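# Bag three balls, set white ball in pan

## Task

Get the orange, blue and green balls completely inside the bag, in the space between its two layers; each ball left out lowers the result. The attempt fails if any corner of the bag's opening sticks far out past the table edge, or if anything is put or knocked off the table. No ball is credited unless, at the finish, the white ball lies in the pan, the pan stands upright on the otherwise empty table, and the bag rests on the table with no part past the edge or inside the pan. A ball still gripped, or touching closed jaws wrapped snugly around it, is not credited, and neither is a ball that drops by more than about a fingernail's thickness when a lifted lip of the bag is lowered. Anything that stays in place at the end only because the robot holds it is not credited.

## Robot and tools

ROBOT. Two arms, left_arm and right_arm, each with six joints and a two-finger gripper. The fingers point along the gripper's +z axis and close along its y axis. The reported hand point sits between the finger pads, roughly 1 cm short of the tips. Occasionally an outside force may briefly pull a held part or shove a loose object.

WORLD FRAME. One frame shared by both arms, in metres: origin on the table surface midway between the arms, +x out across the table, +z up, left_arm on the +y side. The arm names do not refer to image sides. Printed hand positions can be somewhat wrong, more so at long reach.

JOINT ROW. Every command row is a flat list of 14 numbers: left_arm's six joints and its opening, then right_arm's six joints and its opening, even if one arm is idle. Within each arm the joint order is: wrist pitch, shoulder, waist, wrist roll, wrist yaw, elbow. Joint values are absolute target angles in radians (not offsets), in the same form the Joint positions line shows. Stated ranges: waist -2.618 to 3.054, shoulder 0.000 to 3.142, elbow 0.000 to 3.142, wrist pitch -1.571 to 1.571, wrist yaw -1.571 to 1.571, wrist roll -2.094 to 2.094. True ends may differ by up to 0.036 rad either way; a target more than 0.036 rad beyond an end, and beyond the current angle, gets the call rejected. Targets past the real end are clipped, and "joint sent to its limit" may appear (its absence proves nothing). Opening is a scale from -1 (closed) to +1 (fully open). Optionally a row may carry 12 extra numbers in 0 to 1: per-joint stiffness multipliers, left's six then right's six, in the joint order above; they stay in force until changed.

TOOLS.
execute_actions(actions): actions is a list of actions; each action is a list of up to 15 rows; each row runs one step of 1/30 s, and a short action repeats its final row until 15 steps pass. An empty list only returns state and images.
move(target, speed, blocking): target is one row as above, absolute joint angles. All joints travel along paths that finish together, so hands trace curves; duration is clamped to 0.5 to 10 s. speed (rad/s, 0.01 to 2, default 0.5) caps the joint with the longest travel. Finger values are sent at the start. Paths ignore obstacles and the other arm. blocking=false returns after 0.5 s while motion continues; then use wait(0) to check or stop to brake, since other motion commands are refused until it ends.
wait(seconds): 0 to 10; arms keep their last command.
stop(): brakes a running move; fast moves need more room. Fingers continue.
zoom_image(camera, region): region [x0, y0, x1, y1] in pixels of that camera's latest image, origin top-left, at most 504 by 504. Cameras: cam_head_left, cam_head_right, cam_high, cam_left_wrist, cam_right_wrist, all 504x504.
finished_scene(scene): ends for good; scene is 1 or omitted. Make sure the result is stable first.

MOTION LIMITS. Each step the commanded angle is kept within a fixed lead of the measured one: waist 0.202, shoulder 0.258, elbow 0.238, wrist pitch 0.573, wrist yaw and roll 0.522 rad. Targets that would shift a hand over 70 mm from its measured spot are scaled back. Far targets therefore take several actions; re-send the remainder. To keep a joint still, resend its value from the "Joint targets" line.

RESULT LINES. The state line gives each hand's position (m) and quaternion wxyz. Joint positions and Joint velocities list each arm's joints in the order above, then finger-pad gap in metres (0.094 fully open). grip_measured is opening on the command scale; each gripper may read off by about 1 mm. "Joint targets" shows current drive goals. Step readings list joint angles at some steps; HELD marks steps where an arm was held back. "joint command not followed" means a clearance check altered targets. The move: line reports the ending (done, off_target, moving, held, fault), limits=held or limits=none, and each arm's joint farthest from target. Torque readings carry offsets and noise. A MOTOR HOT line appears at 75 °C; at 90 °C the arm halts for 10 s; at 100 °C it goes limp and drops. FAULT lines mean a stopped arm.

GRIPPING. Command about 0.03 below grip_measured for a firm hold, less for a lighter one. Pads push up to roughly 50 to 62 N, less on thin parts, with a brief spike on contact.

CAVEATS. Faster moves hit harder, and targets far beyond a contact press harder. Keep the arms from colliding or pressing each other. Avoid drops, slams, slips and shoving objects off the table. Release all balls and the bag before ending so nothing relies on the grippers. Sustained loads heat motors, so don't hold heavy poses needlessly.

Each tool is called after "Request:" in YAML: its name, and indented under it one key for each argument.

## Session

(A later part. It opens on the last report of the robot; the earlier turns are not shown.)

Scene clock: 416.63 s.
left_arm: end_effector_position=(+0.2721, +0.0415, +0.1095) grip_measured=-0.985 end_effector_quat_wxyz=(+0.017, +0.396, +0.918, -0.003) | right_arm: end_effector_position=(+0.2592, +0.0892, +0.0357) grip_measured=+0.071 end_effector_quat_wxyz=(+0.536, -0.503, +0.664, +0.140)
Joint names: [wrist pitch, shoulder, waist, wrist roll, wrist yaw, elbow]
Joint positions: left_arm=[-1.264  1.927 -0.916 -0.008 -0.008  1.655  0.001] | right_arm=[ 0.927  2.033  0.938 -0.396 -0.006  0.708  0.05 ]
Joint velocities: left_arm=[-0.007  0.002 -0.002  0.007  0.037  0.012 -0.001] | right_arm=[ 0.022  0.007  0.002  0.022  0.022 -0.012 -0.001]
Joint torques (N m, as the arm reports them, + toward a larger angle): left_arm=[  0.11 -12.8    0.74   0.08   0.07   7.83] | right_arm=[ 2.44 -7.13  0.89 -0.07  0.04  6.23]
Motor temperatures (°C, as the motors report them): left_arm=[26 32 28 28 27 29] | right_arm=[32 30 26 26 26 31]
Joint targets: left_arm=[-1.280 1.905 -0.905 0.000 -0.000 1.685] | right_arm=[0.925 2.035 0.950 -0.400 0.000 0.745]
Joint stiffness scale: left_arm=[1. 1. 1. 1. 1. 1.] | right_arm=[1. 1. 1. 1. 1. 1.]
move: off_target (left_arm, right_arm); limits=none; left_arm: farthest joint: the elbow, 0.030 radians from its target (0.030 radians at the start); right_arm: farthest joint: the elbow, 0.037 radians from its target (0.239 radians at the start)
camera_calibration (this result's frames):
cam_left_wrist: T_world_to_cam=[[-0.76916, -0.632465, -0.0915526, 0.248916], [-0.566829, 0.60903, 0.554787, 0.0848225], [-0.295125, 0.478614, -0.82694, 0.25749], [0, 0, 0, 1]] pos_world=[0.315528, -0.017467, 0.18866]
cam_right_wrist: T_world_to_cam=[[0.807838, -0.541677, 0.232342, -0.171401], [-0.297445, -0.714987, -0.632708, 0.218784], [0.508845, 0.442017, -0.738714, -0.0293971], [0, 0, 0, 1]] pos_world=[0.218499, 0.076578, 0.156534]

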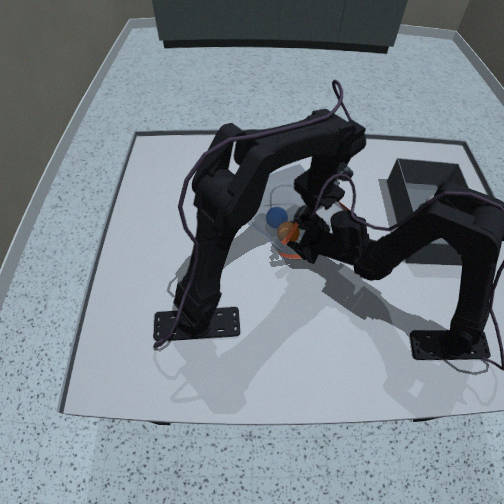

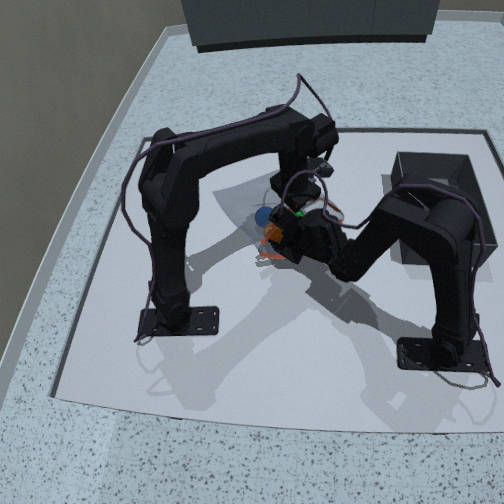

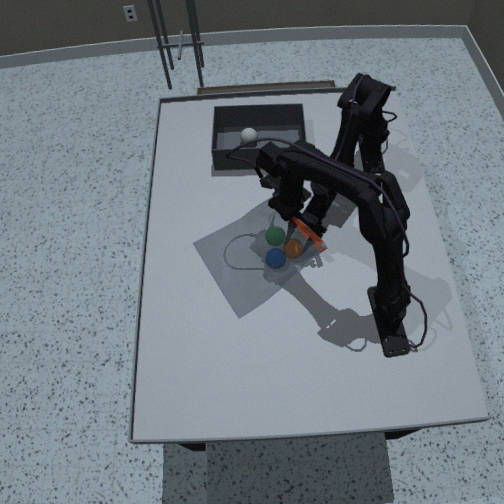

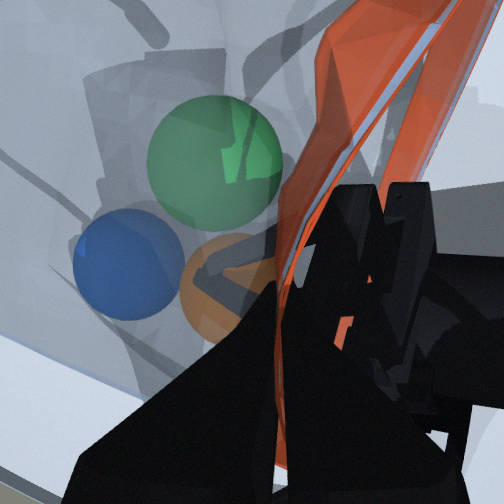

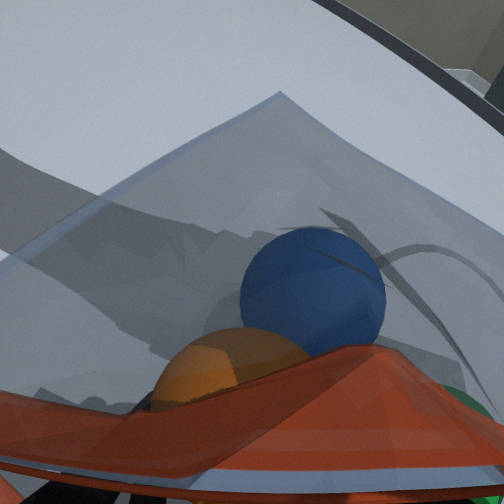

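Lower slightly, release, retract.

Request:
move:
  target: [-1.28,1.905,-0.905,0,0.0,1.685,-1, 0.905,2.03,0.95,-0.4,0,0.705,0.06]
  speed: 0.06

Request:
move:
  target: [-1.28,1.905,-0.905,0,0.0,1.685,-1, 0.905,2.03,0.95,-0.4,0,0.705,0.3]
  speed: 0.1

Request:
move:
  target: [-1.28,1.905,-0.905,0,0.0,1.685,-1, 0.92,1.71,0.95,-0.4,0,0.39,0.3]
  speed: 0.25

Request:
move:
  target: [-1.28,1.905,-0.905,0,0.0,1.685,-1, 0.5,1.22,0.92,-0.3,0,0.2,0.3]
  speed: 0.5

Scene clock: 424.07 s.
left_arm: end_effector_position=(+0.2721, +0.0415, +0.1095) grip_measured=-0.985 end_effector_quat_wxyz=(+0.017, +0.396, +0.918, -0.003) | right_arm: end_effector_position=(+0.2584, +0.0882, +0.0325) grip_measured=+0.071 end_effector_quat_wxyz=(+0.530, -0.506, +0.667, +0.138)
Joint names: [wrist pitch, shoulder, waist, wrist roll, wrist yaw, elbow]
Joint positions: left_arm=[-1.264  1.927 -0.916 -0.008 -0.008  1.655  0.001] | right_arm=[ 0.913  2.033  0.938 -0.396 -0.006  0.708  0.05 ]
Joint velocities: left_arm=[ 0.037 -0.007  0.002 -0.11  -0.081 -0.007  0.   ] | right_arm=[ 0.007 -0.012 -0.022 -0.081  0.051 -0.027 -0.001]
Joint torques (N m, as the arm reports them, + toward a larger angle): left_arm=[  0.12 -12.84   0.73   0.08   0.07   7.81] | right_arm=[ 2.36 -7.48  0.81 -0.07  0.04  3.69]
Motor temperatures (°C, as the motors report them): left_arm=[26 32 28 28 27 29] | right_arm=[32 30 26 26 26 32]
Joint targets: left_arm=[-1.280 1.905 -0.905 -0.000 -0.000 1.685] | right_arm=[0.905 2.030 0.950 -0.400 -0.000 0.705]
Joint stiffness scale: left_arm=[1. 1. 1. 1. 1. 1.] | right_arm=[1. 1. 1. 1. 1. 1.]
move: off_target (left_arm); limits=none; left_arm: farthest joint: the elbow, 0.030 radians from its target (0.030 radians at the start); right_arm: farthest joint: the waist, 0.012 radians from its target (0.012 radians at the start)
camera_calibration (this result's frames):
cam_left_wrist: T_world_to_cam=[[-0.76916, -0.632465, -0.0915526, 0.248916], [-0.566829, 0.60903, 0.554787, 0.0848225], [-0.295125, 0.478614, -0.82694, 0.25749], [0, 0, 0, 1]] pos_world=[0.315528, -0.017467, 0.18866]
cam_right_wrist: T_world_to_cam=[[0.809823, -0.539189, 0.231217, -0.171259], [-0.30282, -0.721725, -0.622425, 0.217445], [0.50248, 0.434037, -0.747747, -0.02818], [0, 0, 0, 1]] pos_world=[0.218696, 0.0768256, 0.15387]

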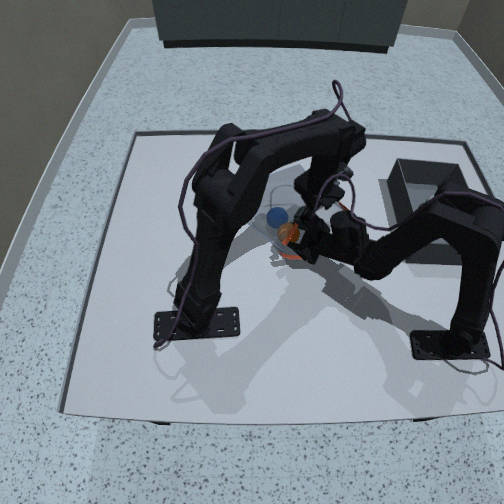

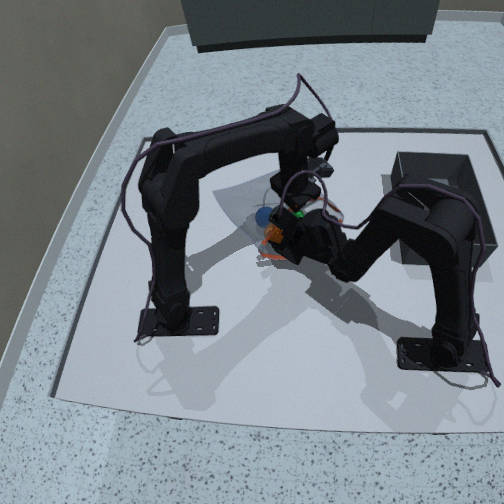

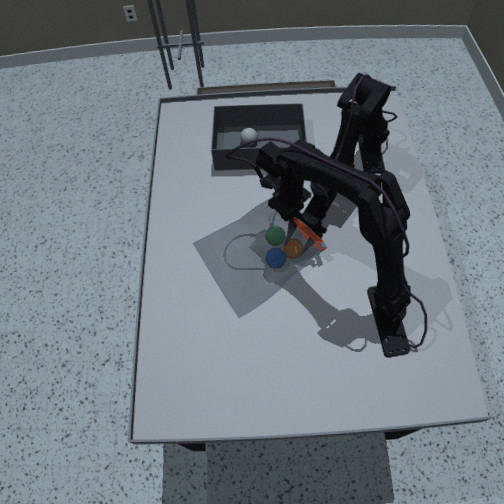

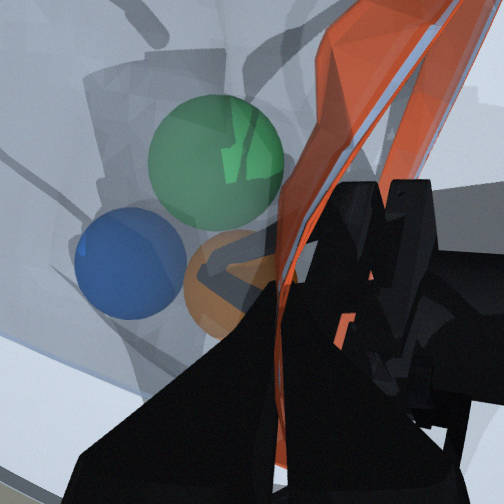

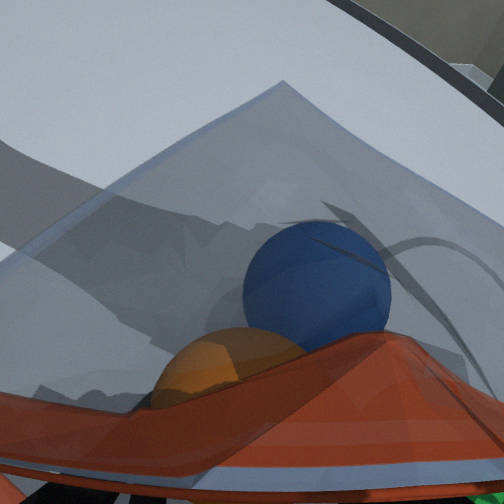

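Scene clock: 424.77 s.
left_arm: end_effector_position=(+0.2721, +0.0415, +0.1095) grip_measured=-0.985 end_effector_quat_wxyz=(+0.017, +0.396, +0.918, -0.003) | right_arm: end_effector_position=(+0.2582, +0.0879, +0.0317) grip_measured=+0.297 end_effector_quat_wxyz=(+0.528, -0.506, +0.667, +0.138)
Joint names: [wrist pitch, shoulder, waist, wrist roll, wrist yaw, elbow]
Joint positions: left_arm=[-1.264  1.927 -0.916 -0.008 -0.008  1.655  0.001] | right_arm=[ 0.91   2.033  0.938 -0.396 -0.006  0.708  0.061]
Joint velocities: left_arm=[ 0.066 -0.007 -0.002 -0.081 -0.022  0.007 -0.001] | right_arm=[-0.022 -0.022 -0.002  0.007 -0.037 -0.002 -0.001]
Joint torques (N m, as the arm reports them, + toward a larger angle): left_arm=[  0.1  -12.83   0.72   0.08   0.07   7.81] | right_arm=[ 2.4  -7.48  0.81 -0.07  0.04  3.68]
Motor temperatures (°C, as the motors report them): left_arm=[26 32 28 28 27 29] | right_arm=[32 30 26 26 26 31]
Joint targets: left_arm=[-1.280 1.905 -0.905 0.000 0.000 1.685] | right_arm=[0.905 2.030 0.950 -0.400 0.000 0.705]
Joint stiffness scale: left_arm=[1. 1. 1. 1. 1. 1.] | right_arm=[1. 1. 1. 1. 1. 1.]
move: off_target (left_arm); limits=none; left_arm: farthest joint: the elbow, 0.030 radians from its target (0.030 radians at the start); right_arm: farthest joint: the waist, 0.012 radians from its target (0.012 radians at the start)
camera_calibration (this result's frames):
cam_left_wrist: T_world_to_cam=[[-0.76916, -0.632465, -0.0915526, 0.248916], [-0.566829, 0.60903, 0.554787, 0.0848225], [-0.295125, 0.478614, -0.82694, 0.25749], [0, 0, 0, 1]] pos_world=[0.315528, -0.017467, 0.18866]
cam_right_wrist: T_world_to_cam=[[0.810373, -0.5385, 0.230897, -0.171219], [-0.304297, -0.723577, -0.619548, 0.21707], [0.500698, 0.431804, -0.750231, -0.0278452], [0, 0, 0, 1]] pos_world=[0.218747, 0.0768893, 0.153129]

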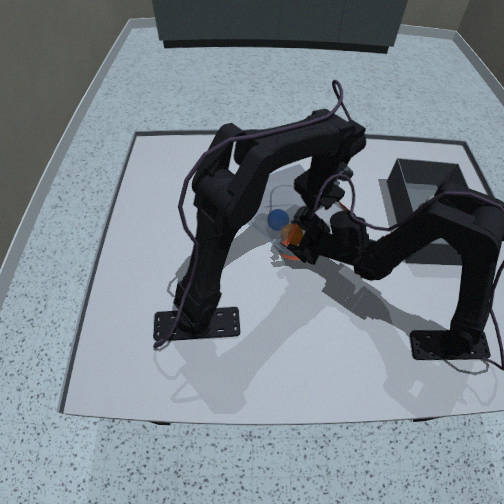

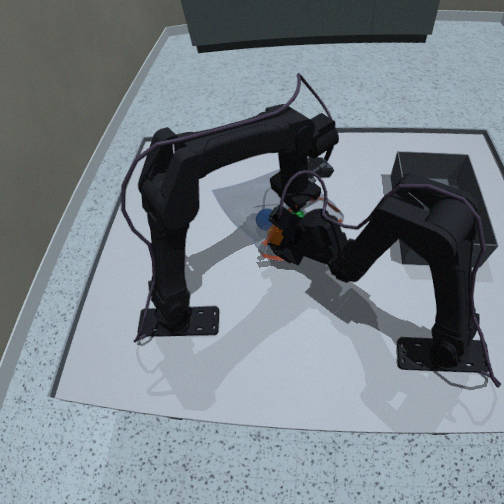

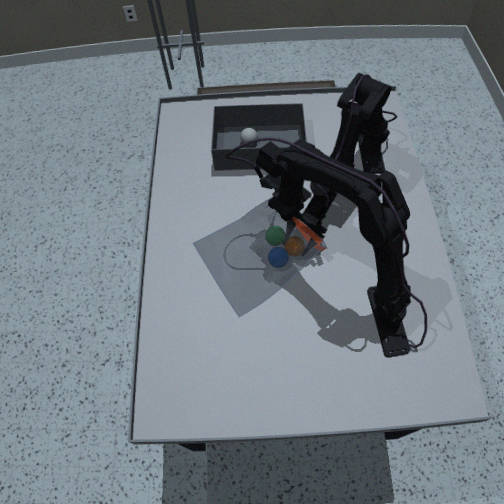

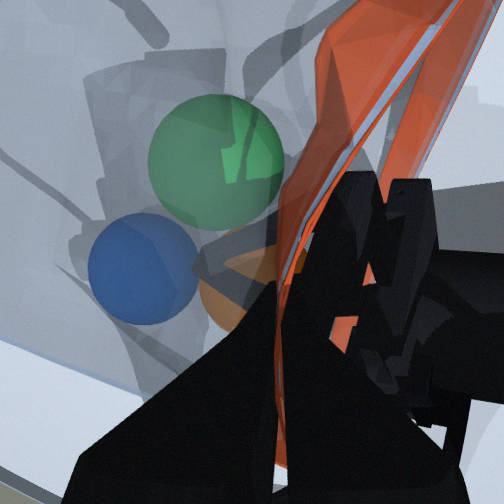

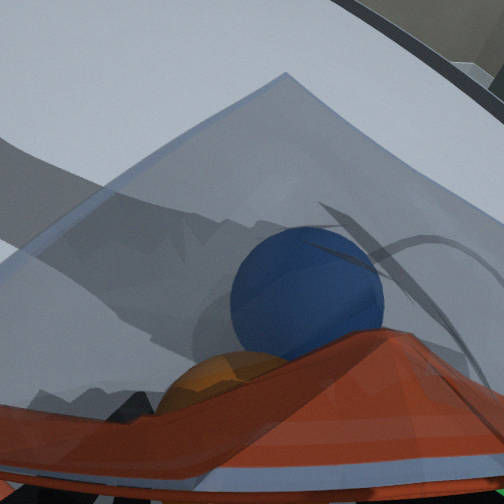

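Scene clock: 426.40 s.
left_arm: end_effector_position=(+0.2721, +0.0415, +0.1095) grip_measured=-0.985 end_effector_quat_wxyz=(+0.017, +0.396, +0.918, -0.003) | right_arm: end_effector_position=(+0.2118, +0.0298, +0.0572) grip_measured=+0.297 end_effector_quat_wxyz=(+0.530, -0.506, +0.667, +0.138)
Joint names: [wrist pitch, shoulder, waist, wrist roll, wrist yaw, elbow]
Joint positions: left_arm=[-1.264  1.927 -0.916 -0.008 -0.008  1.655  0.001] | right_arm=[ 0.909  1.731  0.938 -0.396 -0.006  0.41   0.061]
Joint velocities: left_arm=[-0.022 -0.002 -0.017  0.022 -0.022  0.017  0.001] | right_arm=[-0.066 -0.002 -0.012 -0.066 -0.007 -0.002 -0.   ]
Joint torques (N m, as the arm reports them, + toward a larger angle): left_arm=[  0.11 -12.82   0.77   0.07   0.07   7.82] | right_arm=[ 2.56 -6.59  0.81 -0.07  0.04  2.7 ]
Motor temperatures (°C, as the motors report them): left_arm=[26 32 28 28 27 29] | right_arm=[32 30 26 26 26 31]
Joint targets: left_arm=[-1.280 1.905 -0.905 0.000 -0.000 1.685] | right_arm=[0.920 1.710 0.950 -0.400 -0.000 0.390]
Joint stiffness scale: left_arm=[1. 1. 1. 1. 1. 1.] | right_arm=[1. 1. 1. 1. 1. 1.]
move: off_target (left_arm, right_arm); limits=none; left_arm: farthest joint: the elbow, 0.030 radians from its target (0.030 radians at the start); right_arm: farthest joint: the shoulder, 0.021 radians from its target (0.323 radians at the start)
camera_calibration (this result's frames):
cam_left_wrist: T_world_to_cam=[[-0.76916, -0.632465, -0.0915526, 0.248916], [-0.566829, 0.60903, 0.554787, 0.0848225], [-0.295125, 0.478614, -0.82694, 0.25749], [0, 0, 0, 1]] pos_world=[0.315528, -0.017467, 0.18866]
cam_right_wrist: T_world_to_cam=[[0.809878, -0.53912, 0.231185, -0.170727], [-0.302968, -0.72191, -0.622138, 0.176518], [0.502302, 0.433814, -0.747996, 0.0390848], [0, 0, 0, 1]] pos_world=[0.172115, 0.0184322, 0.178523]

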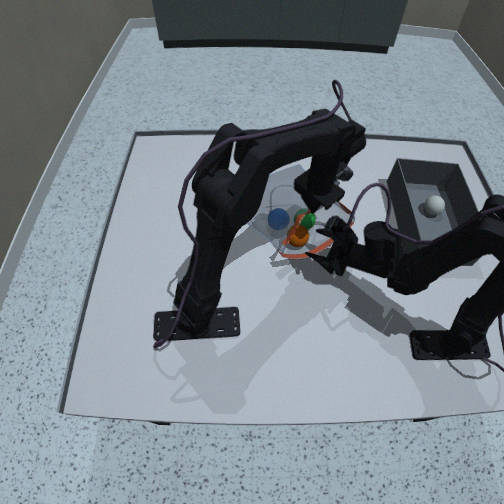

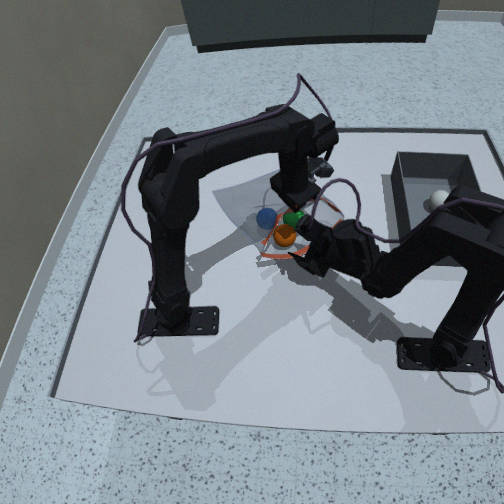

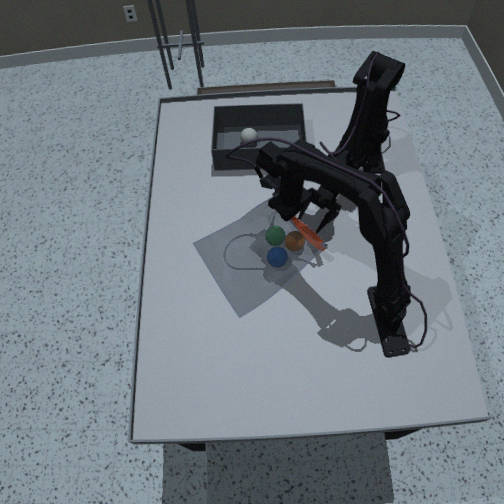

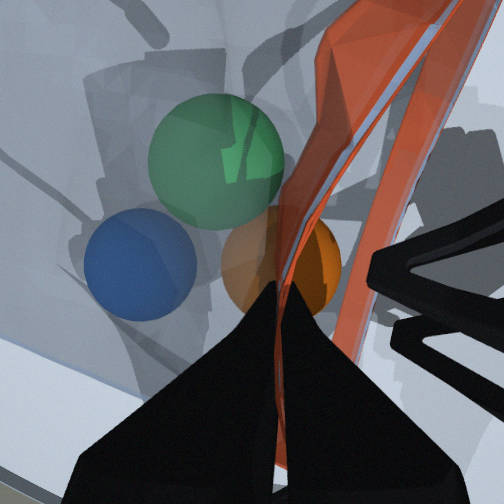

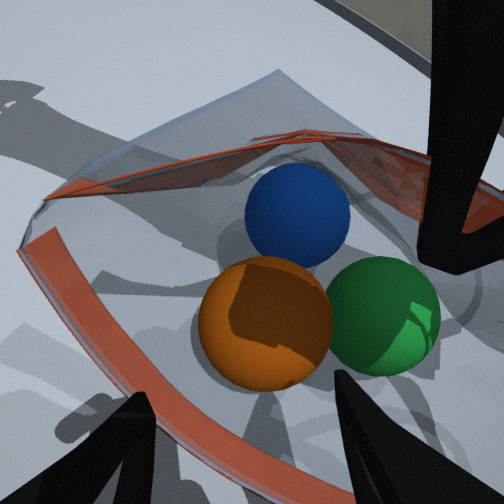

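Scene clock: 428.13 s.
left_arm: end_effector_position=(+0.2721, +0.0415, +0.1095) grip_measured=-0.985 end_effector_quat_wxyz=(+0.017, +0.396, +0.918, -0.003) | right_arm: end_effector_position=(+0.1638, -0.0336, +0.0676) grip_measured=+0.297 end_effector_quat_wxyz=(+0.481, -0.489, +0.713, +0.148)
Joint names: [wrist pitch, shoulder, waist, wrist roll, wrist yaw, elbow]
Joint positions: left_arm=[-1.264  1.927 -0.916 -0.008 -0.008  1.655  0.001] | right_arm=[ 0.504  1.239  0.932 -0.306 -0.006  0.218  0.061]
Joint velocities: left_arm=[ 0.081 -0.012 -0.012  0.007 -0.037 -0.007  0.001] | right_arm=[-0.051  0.002  0.007 -0.066 -0.037  0.002 -0.001]
Joint torques (N m, as the arm reports them, + toward a larger angle): left_arm=[  0.11 -12.83   0.74   0.09   0.07   7.81] | right_arm=[ 2.34 -3.7  -0.83  0.04  0.04  3.8 ]
Motor temperatures (°C, as the motors report them): left_arm=[26 33 28 28 27 29] | right_arm=[32 30 26 26 26 31]
Joint targets: left_arm=[-1.280 1.905 -0.905 -0.000 0.000 1.685] | right_arm=[0.500 1.220 0.920 -0.300 0.000 0.200]
Joint stiffness scale: left_arm=[1. 1. 1. 1. 1. 1.] | right_arm=[1. 1. 1. 1. 1. 1.]
move: off_target (left_arm); limits=none; left_arm: farthest joint: the elbow, 0.030 radians from its target (0.030 radians at the start); right_arm: farthest joint: the shoulder, 0.019 radians from its target (0.511 radians at the start)
camera_calibration (this result's frames):
cam_left_wrist: T_world_to_cam=[[-0.76916, -0.632465, -0.0915526, 0.248916], [-0.566829, 0.60903, 0.554787, 0.0848225], [-0.295125, 0.478614, -0.82694, 0.25749], [0, 0, 0, 1]] pos_world=[0.315528, -0.017467, 0.18866]
cam_right_wrist: T_world_to_cam=[[0.808371, -0.57068, 0.144432, -0.163394], [-0.412642, -0.724306, -0.552366, 0.13591], [0.419837, 0.386918, -0.820994, 0.115342], [0, 0, 0, 1]] pos_world=[0.139741, -0.0394329, 0.193366]

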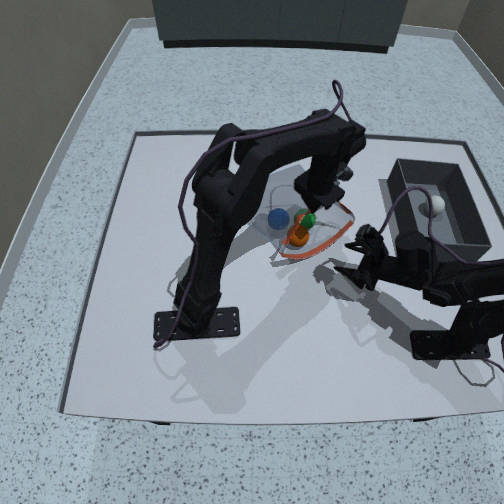

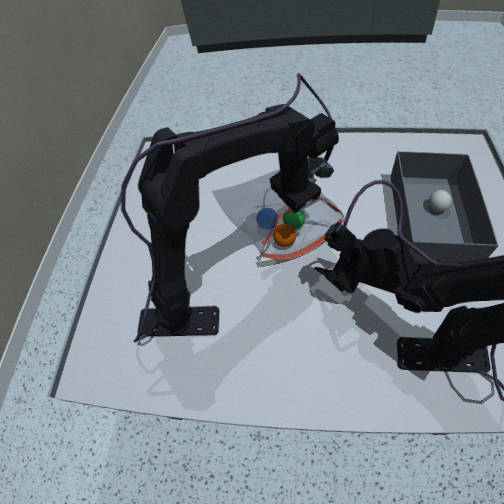

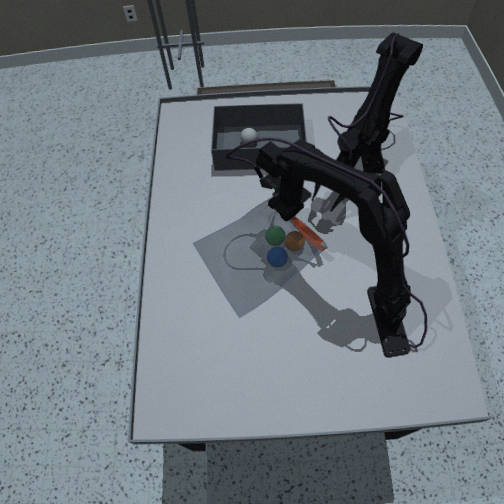

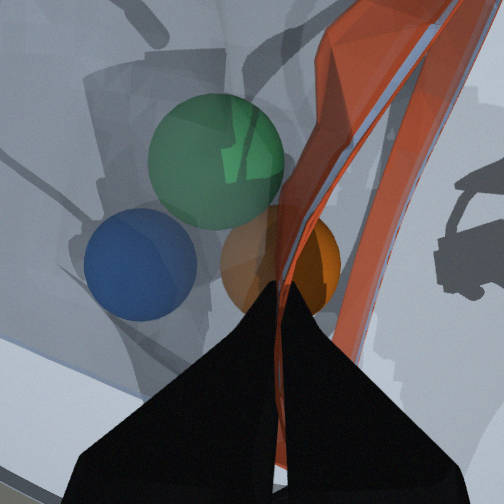

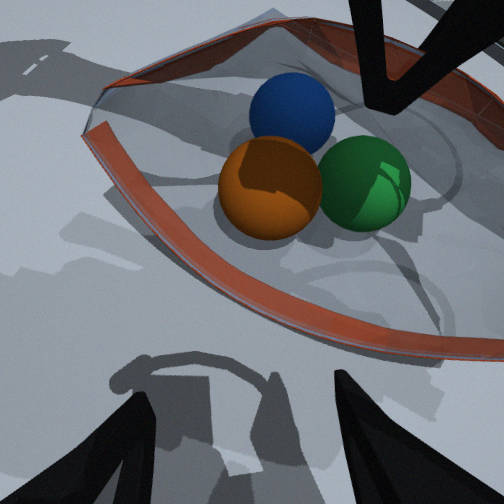

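Request:
move:
  target: [-1.28,1.905,-0.905,0,0.0,1.685,-1, -0.3,0.8,0.3,0,0,0.5,0.3]
  speed: 0.8

Request:
move:
  target: [-1.49,1.954,-1.175,0,-0.3,1.895,-1, -0.3,0.8,0.3,0,0,0.5,0.3]
  speed: 0.12

Scene clock: 437.93 s.
left_arm: end_effector_position=(+0.2721, +0.0415, +0.1095) grip_measured=-0.985 end_effector_quat_wxyz=(+0.017, +0.396, +0.918, -0.003) | right_arm: end_effector_position=(+0.2355, -0.2128, +0.1320) grip_measured=+0.297 end_effector_quat_wxyz=(+0.441, -0.123, +0.887, +0.060)
Joint names: [wrist pitch, shoulder, waist, wrist roll, wrist yaw, elbow]
Joint positions: left_arm=[-1.264  1.927 -0.916 -0.008 -0.008  1.655  0.001] | right_arm=[-0.296  0.816  0.311 -0.005 -0.002  0.462  0.061]
Joint velocities: left_arm=[-0.022 -0.002 -0.002 -0.037  0.051 -0.002 -0.001] | right_arm=[-0.037 -0.002 -0.002 -0.051 -0.037  0.007  0.   ]
Joint torques (N m, as the arm reports them, + toward a larger angle): left_arm=[  0.11 -12.84   0.72   0.09   0.06   7.8 ] | right_arm=[ 2.21 -1.8  -0.76  0.03  0.    8.41]
Motor temperatures (°C, as the motors report them): left_arm=[26 33 28 28 27 29] | right_arm=[32 29 26 26 26 31]
Joint targets: left_arm=[-1.280 1.905 -0.905 -0.000 -0.000 1.685] | right_arm=[-0.300 0.800 0.300 -0.000 0.000 0.500]
Joint stiffness scale: left_arm=[1. 1. 1. 1. 1. 1.] | right_arm=[1. 1. 1. 1. 1. 1.]
move: off_target (left_arm, right_arm); limits=none; left_arm: farthest joint: the elbow, 0.030 radians from its target (0.030 radians at the start); right_arm: farthest joint: the elbow, 0.038 radians from its target (0.282 radians at the start)
camera_calibration (this result's frames):
cam_left_wrist: T_world_to_cam=[[-0.76916, -0.632465, -0.0915526, 0.248916], [-0.566829, 0.60903, 0.554787, 0.0848225], [-0.295125, 0.478614, -0.82694, 0.25749], [0, 0, 0, 1]] pos_world=[0.315528, -0.017467, 0.18866]
cam_right_wrist: T_world_to_cam=[[0.165589, -0.980929, -0.101782, -0.236325], [-0.892862, -0.105291, -0.437848, 0.300982], [0.418781, 0.16338, -0.893269, 0.169712], [0, 0, 0, 1]] pos_world=[0.236796, -0.227854, 0.259329]

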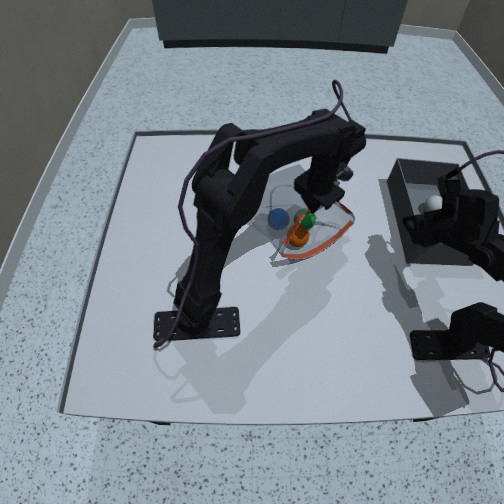

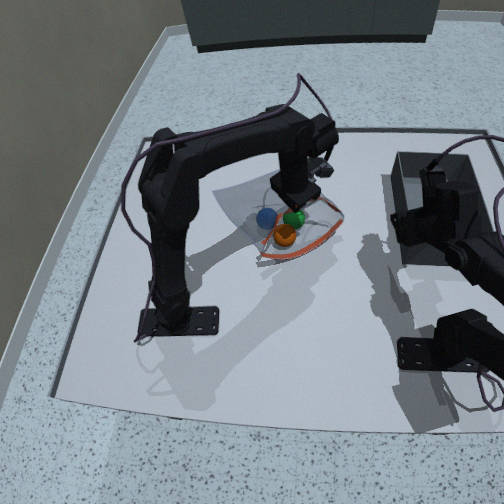

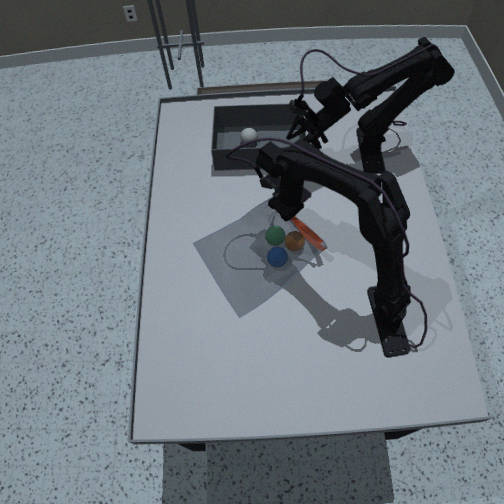

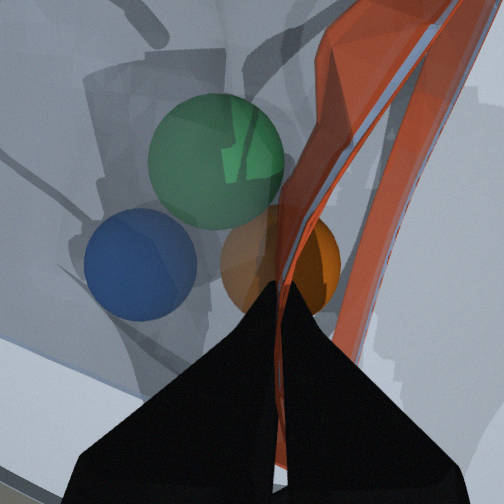

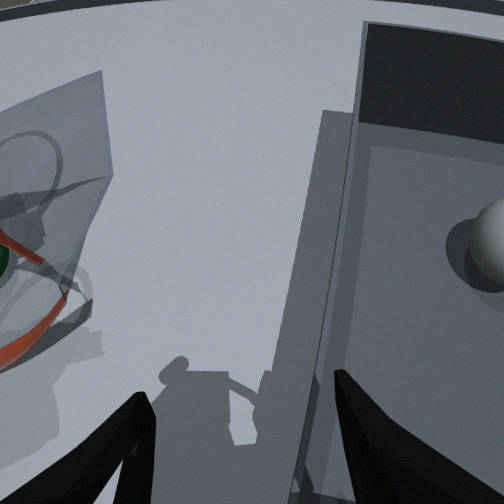

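Scene clock: 440.90 s.
left_arm: end_effector_position=(+0.2396, +0.0122, +0.1621) grip_measured=-0.985 end_effector_quat_wxyz=(+0.080, +0.501, +0.853, +0.120) | right_arm: end_effector_position=(+0.2354, -0.2128, +0.1320) grip_measured=+0.297 end_effector_quat_wxyz=(+0.440, -0.123, +0.887, +0.060)
Joint names: [wrist pitch, shoulder, waist, wrist roll, wrist yaw, elbow]
Joint positions: left_arm=[-1.473  1.952 -1.165 -0.008 -0.288  1.869  0.001] | right_arm=[-0.296  0.816  0.311 -0.004 -0.002  0.462  0.061]
Joint velocities: left_arm=[ 0.007  0.002 -0.017 -0.022 -0.11  -0.012 -0.001] | right_arm=[-0.022 -0.007  0.007  0.037  0.022 -0.012 -0.001]
Joint torques (N m, as the arm reports them, + toward a larger angle): left_arm=[  0.07 -10.66  -0.61   0.08  -0.2    7.37] | right_arm=[ 2.23 -1.81 -0.76  0.02  0.    8.4 ]
Motor temperatures (°C, as the motors report them): left_arm=[26 33 28 28 27 29] | right_arm=[32 29 26 26 26 31]
Joint targets: left_arm=[-1.490 1.954 -1.175 -0.000 -0.300 1.895] | right_arm=[-0.300 0.800 0.300 0.000 0.000 0.500]
Joint stiffness scale: left_arm=[1. 1. 1. 1. 1. 1.] | right_arm=[1. 1. 1. 1. 1. 1.]
move: off_target (left_arm, right_arm); limits=none; left_arm: farthest joint: the elbow, 0.026 radians from its target (0.240 radians at the start); right_arm: farthest joint: the elbow, 0.038 radians from its target (0.038 radians at the start)
camera_calibration (this result's frames):
cam_left_wrist: T_world_to_cam=[[-0.844334, -0.394779, -0.362283, 0.269271], [-0.535561, 0.642699, 0.547826, 0.0483116], [0.0165685, 0.656572, -0.754081, 0.216676], [0, 0, 0, 1]] pos_world=[0.249638, -0.0670108, 0.234477]
cam_right_wrist: T_world_to_cam=[[0.165317, -0.980947, -0.102043, -0.236244], [-0.893083, -0.105002, -0.437467, 0.300961], [0.418417, 0.163454, -0.893426, 0.169792], [0, 0, 0, 1]] pos_world=[0.236794, -0.227894, 0.25925]

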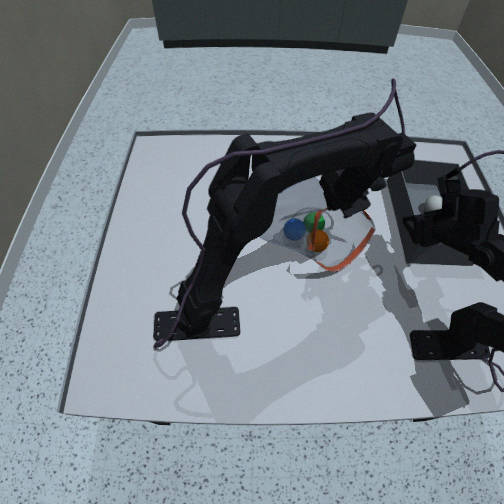

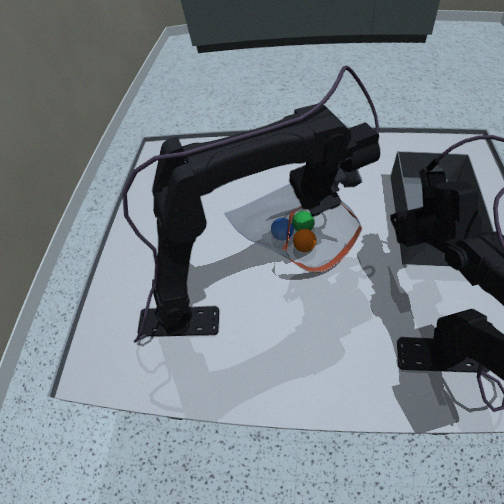

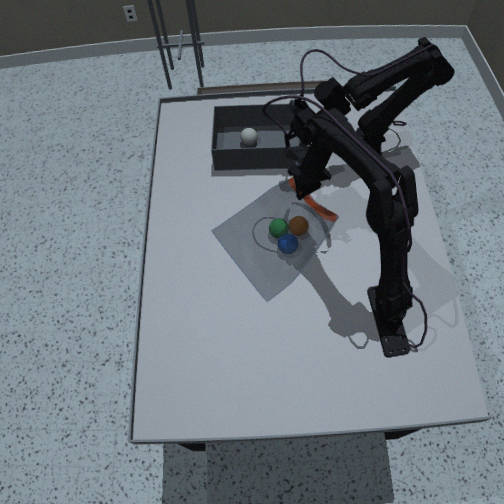

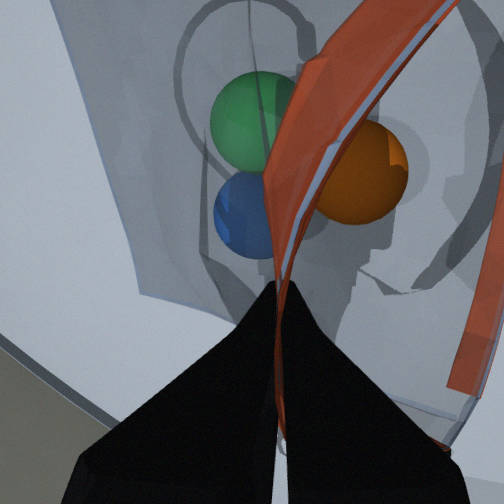

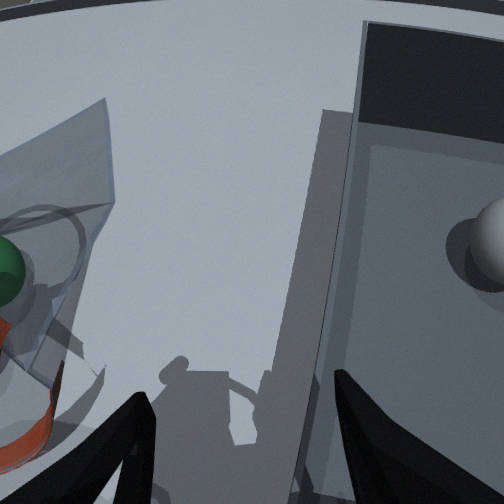

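Request:
move:
  target: [-1.03,1.985,-1.44,-0.3,-0.5,1.445,-1, -0.3,0.8,0.0,0,0,0.6,0.3]
  speed: 0.18

Scene clock: 450.73 s.
left_arm: end_effector_position=(+0.1835, -0.0233, +0.0610) grip_measured=-0.985 end_effector_quat_wxyz=(+0.173, +0.487, +0.840, +0.168) | right_arm: end_effector_position=(+0.2606, -0.2982, +0.1745) grip_measured=+0.297 end_effector_quat_wxyz=(+0.485, +0.010, +0.875, -0.007)
Joint names: [wrist pitch, shoulder, waist, wrist roll, wrist yaw, elbow]
Joint positions: left_arm=[-1.049  1.983 -1.431 -0.288 -0.486  1.455  0.001] | right_arm=[-0.301  0.816  0.012 -0.004 -0.002  0.558  0.061]
Joint velocities: left_arm=[-0.037  0.007 -0.007  0.037  0.007 -0.012 -0.001] | right_arm=[ 0.007 -0.002 -0.022 -0.007 -0.022  0.007  0.   ]
Joint torques (N m, as the arm reports them, + toward a larger angle): left_arm=[  0.34 -10.84  -0.63  -0.15  -0.36   4.54] | right_arm=[ 2.37 -1.88 -0.81  0.02  0.    8.77]
Motor temperatures (°C, as the motors report them): left_arm=[26 32 28 28 27 29] | right_arm=[32 28 26 26 26 32]
Joint targets: left_arm=[-1.030 1.985 -1.440 -0.300 -0.500 1.445] | right_arm=[-0.300 0.800 -0.000 -0.000 0.000 0.600]
Joint stiffness scale: left_arm=[1. 1. 1. 1. 1. 1.] | right_arm=[1. 1. 1. 1. 1. 1.]
move: off_target (right_arm); limits=none; left_arm: farthest joint: the wrist pitch, 0.019 radians from its target (0.443 radians at the start); right_arm: farthest joint: the elbow, 0.042 radians from its target (0.138 radians at the start)
camera_calibration (this result's frames):
cam_left_wrist: T_world_to_cam=[[-0.751024, -0.395968, -0.528368, 0.16422], [-0.635844, 0.64939, 0.417127, 0.123057], [0.177947, 0.649232, -0.739481, 0.13403], [0, 0, 0, 1]] pos_world=[0.177728, -0.101902, 0.134551]
cam_right_wrist: T_world_to_cam=[[-0.121376, -0.986389, -0.110927, -0.245223], [-0.84107, 0.161549, -0.51624, 0.412742], [0.527133, 0.0306386, -0.84923, 0.135602], [0, 0, 0, 1]] pos_world=[0.245901, -0.312718, 0.301029]

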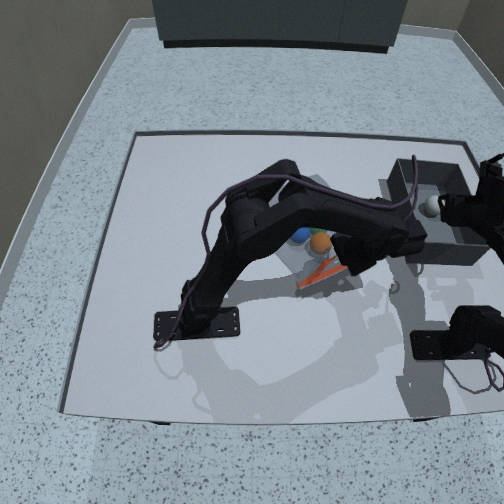

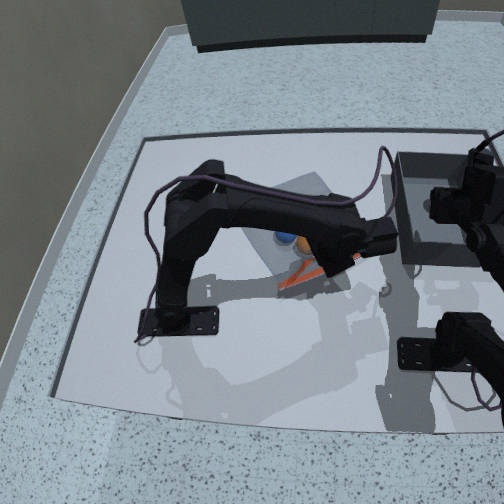

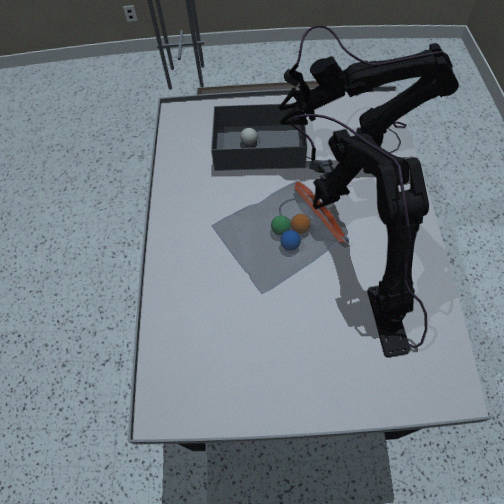

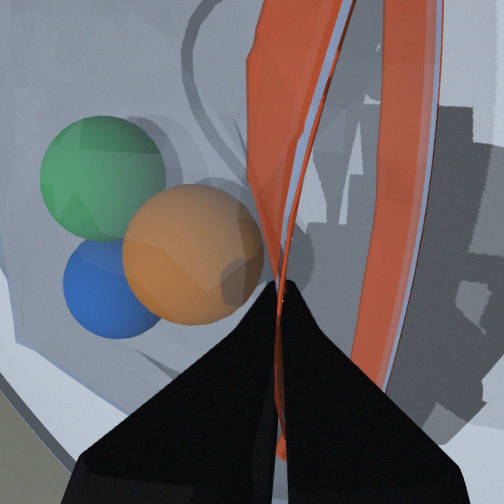

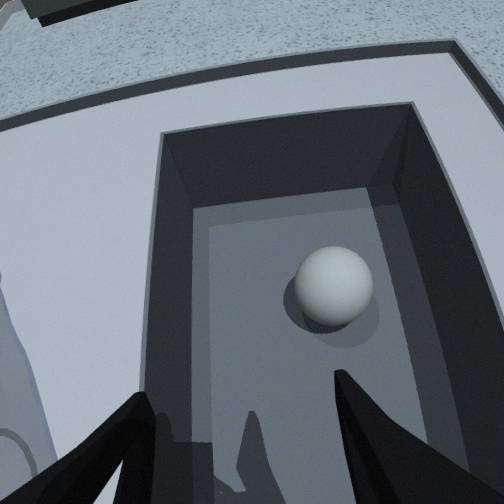

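Request:
move:
  target: [-1.03,1.985,-1.44,-0.3,-0.5,1.445,-0.4, -0.3,0.8,0.0,0,0,0.6,0.3]
  speed: 0.3

Scene clock: 459.77 s.
left_arm: end_effector_position=(+0.1836, -0.0239, +0.0609) grip_measured=-0.403 end_effector_quat_wxyz=(+0.173, +0.486, +0.840, +0.167) | right_arm: end_effector_position=(+0.2606, -0.2982, +0.1745) grip_measured=+0.297 end_effector_quat_wxyz=(+0.485, +0.010, +0.875, -0.007)
Joint names: [wrist pitch, shoulder, waist, wrist roll, wrist yaw, elbow]
Joint positions: left_arm=[-1.046  1.983 -1.431 -0.289 -0.486  1.455  0.028] | right_arm=[-0.301  0.816  0.012 -0.004 -0.002  0.558  0.061]
Joint velocities: left_arm=[-0.007 -0.007 -0.002  0.007  0.037 -0.012  0.   ] | right_arm=[ 0.007 -0.012  0.007 -0.022  0.051 -0.027 -0.001]
Joint torques (N m, as the arm reports them, + toward a larger angle): left_arm=[  0.33 -10.84  -0.62  -0.17  -0.34   4.56] | right_arm=[ 2.37 -1.89 -0.82  0.02  0.    8.76]
Motor temperatures (°C, as the motors report them): left_arm=[26 32 28 28 27 28] | right_arm=[33 28 26 26 26 33]
Joint targets: left_arm=[-1.030 1.985 -1.440 -0.300 -0.500 1.445] | right_arm=[-0.300 0.800 0.000 0.000 -0.000 0.600]
Joint stiffness scale: left_arm=[1. 1. 1. 1. 1. 1.] | right_arm=[1. 1. 1. 1. 1. 1.]
move: off_target (right_arm); limits=none; left_arm: farthest joint: the wrist pitch, 0.016 radians from its target (0.019 radians at the start); right_arm: farthest joint: the elbow, 0.042 radians from its target (0.042 radians at the start)
camera_calibration (this result's frames):
cam_left_wrist: T_world_to_cam=[[-0.750737, -0.397732, -0.52745, 0.163872], [-0.636185, 0.650363, 0.415086, 0.123727], [0.177941, 0.647176, -0.741283, 0.134444], [0, 0, 0, 1]] pos_world=[0.177815, -0.102299, 0.134738]
cam_right_wrist: T_world_to_cam=[[-0.121574, -0.986328, -0.111247, -0.245097], [-0.841033, 0.161886, -0.516194, 0.412825], [0.527147, 0.0308065, -0.849216, 0.135646], [0, 0, 0, 1]] pos_world=[0.245897, -0.312756, 0.301025]

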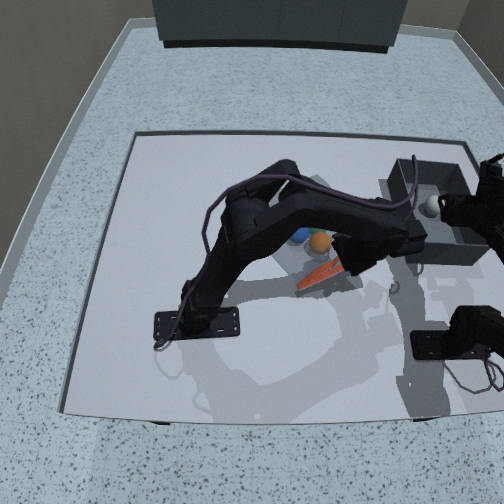

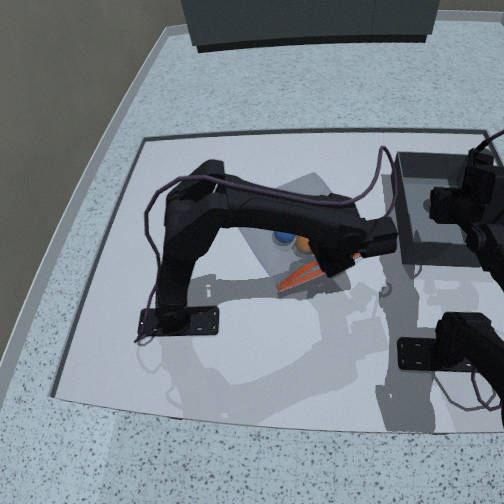

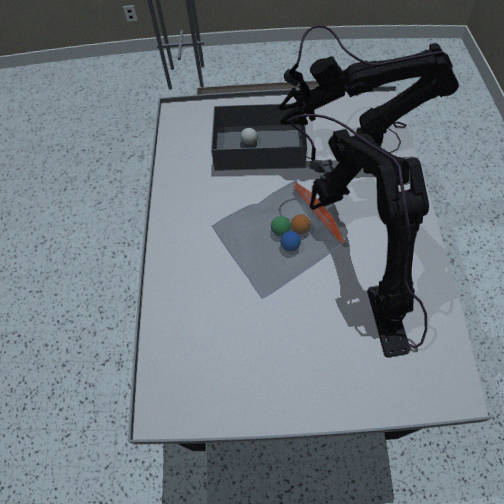

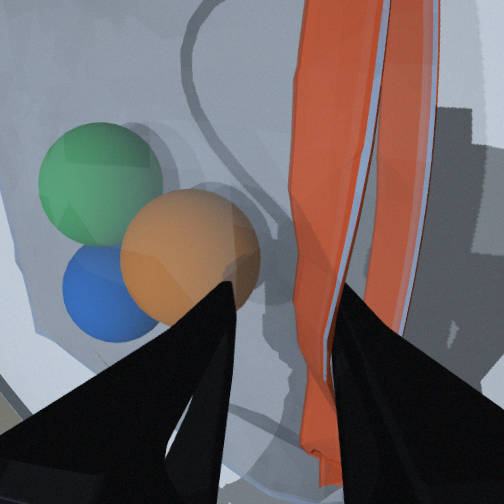

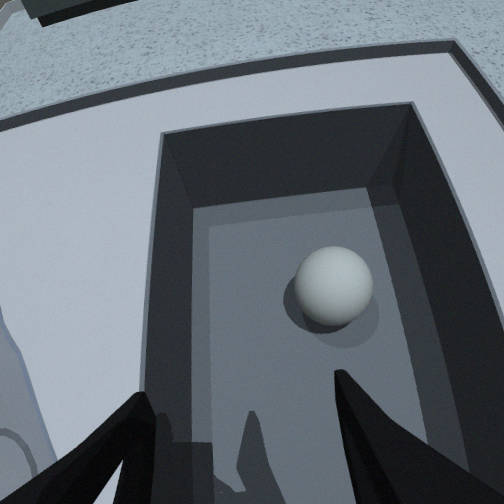

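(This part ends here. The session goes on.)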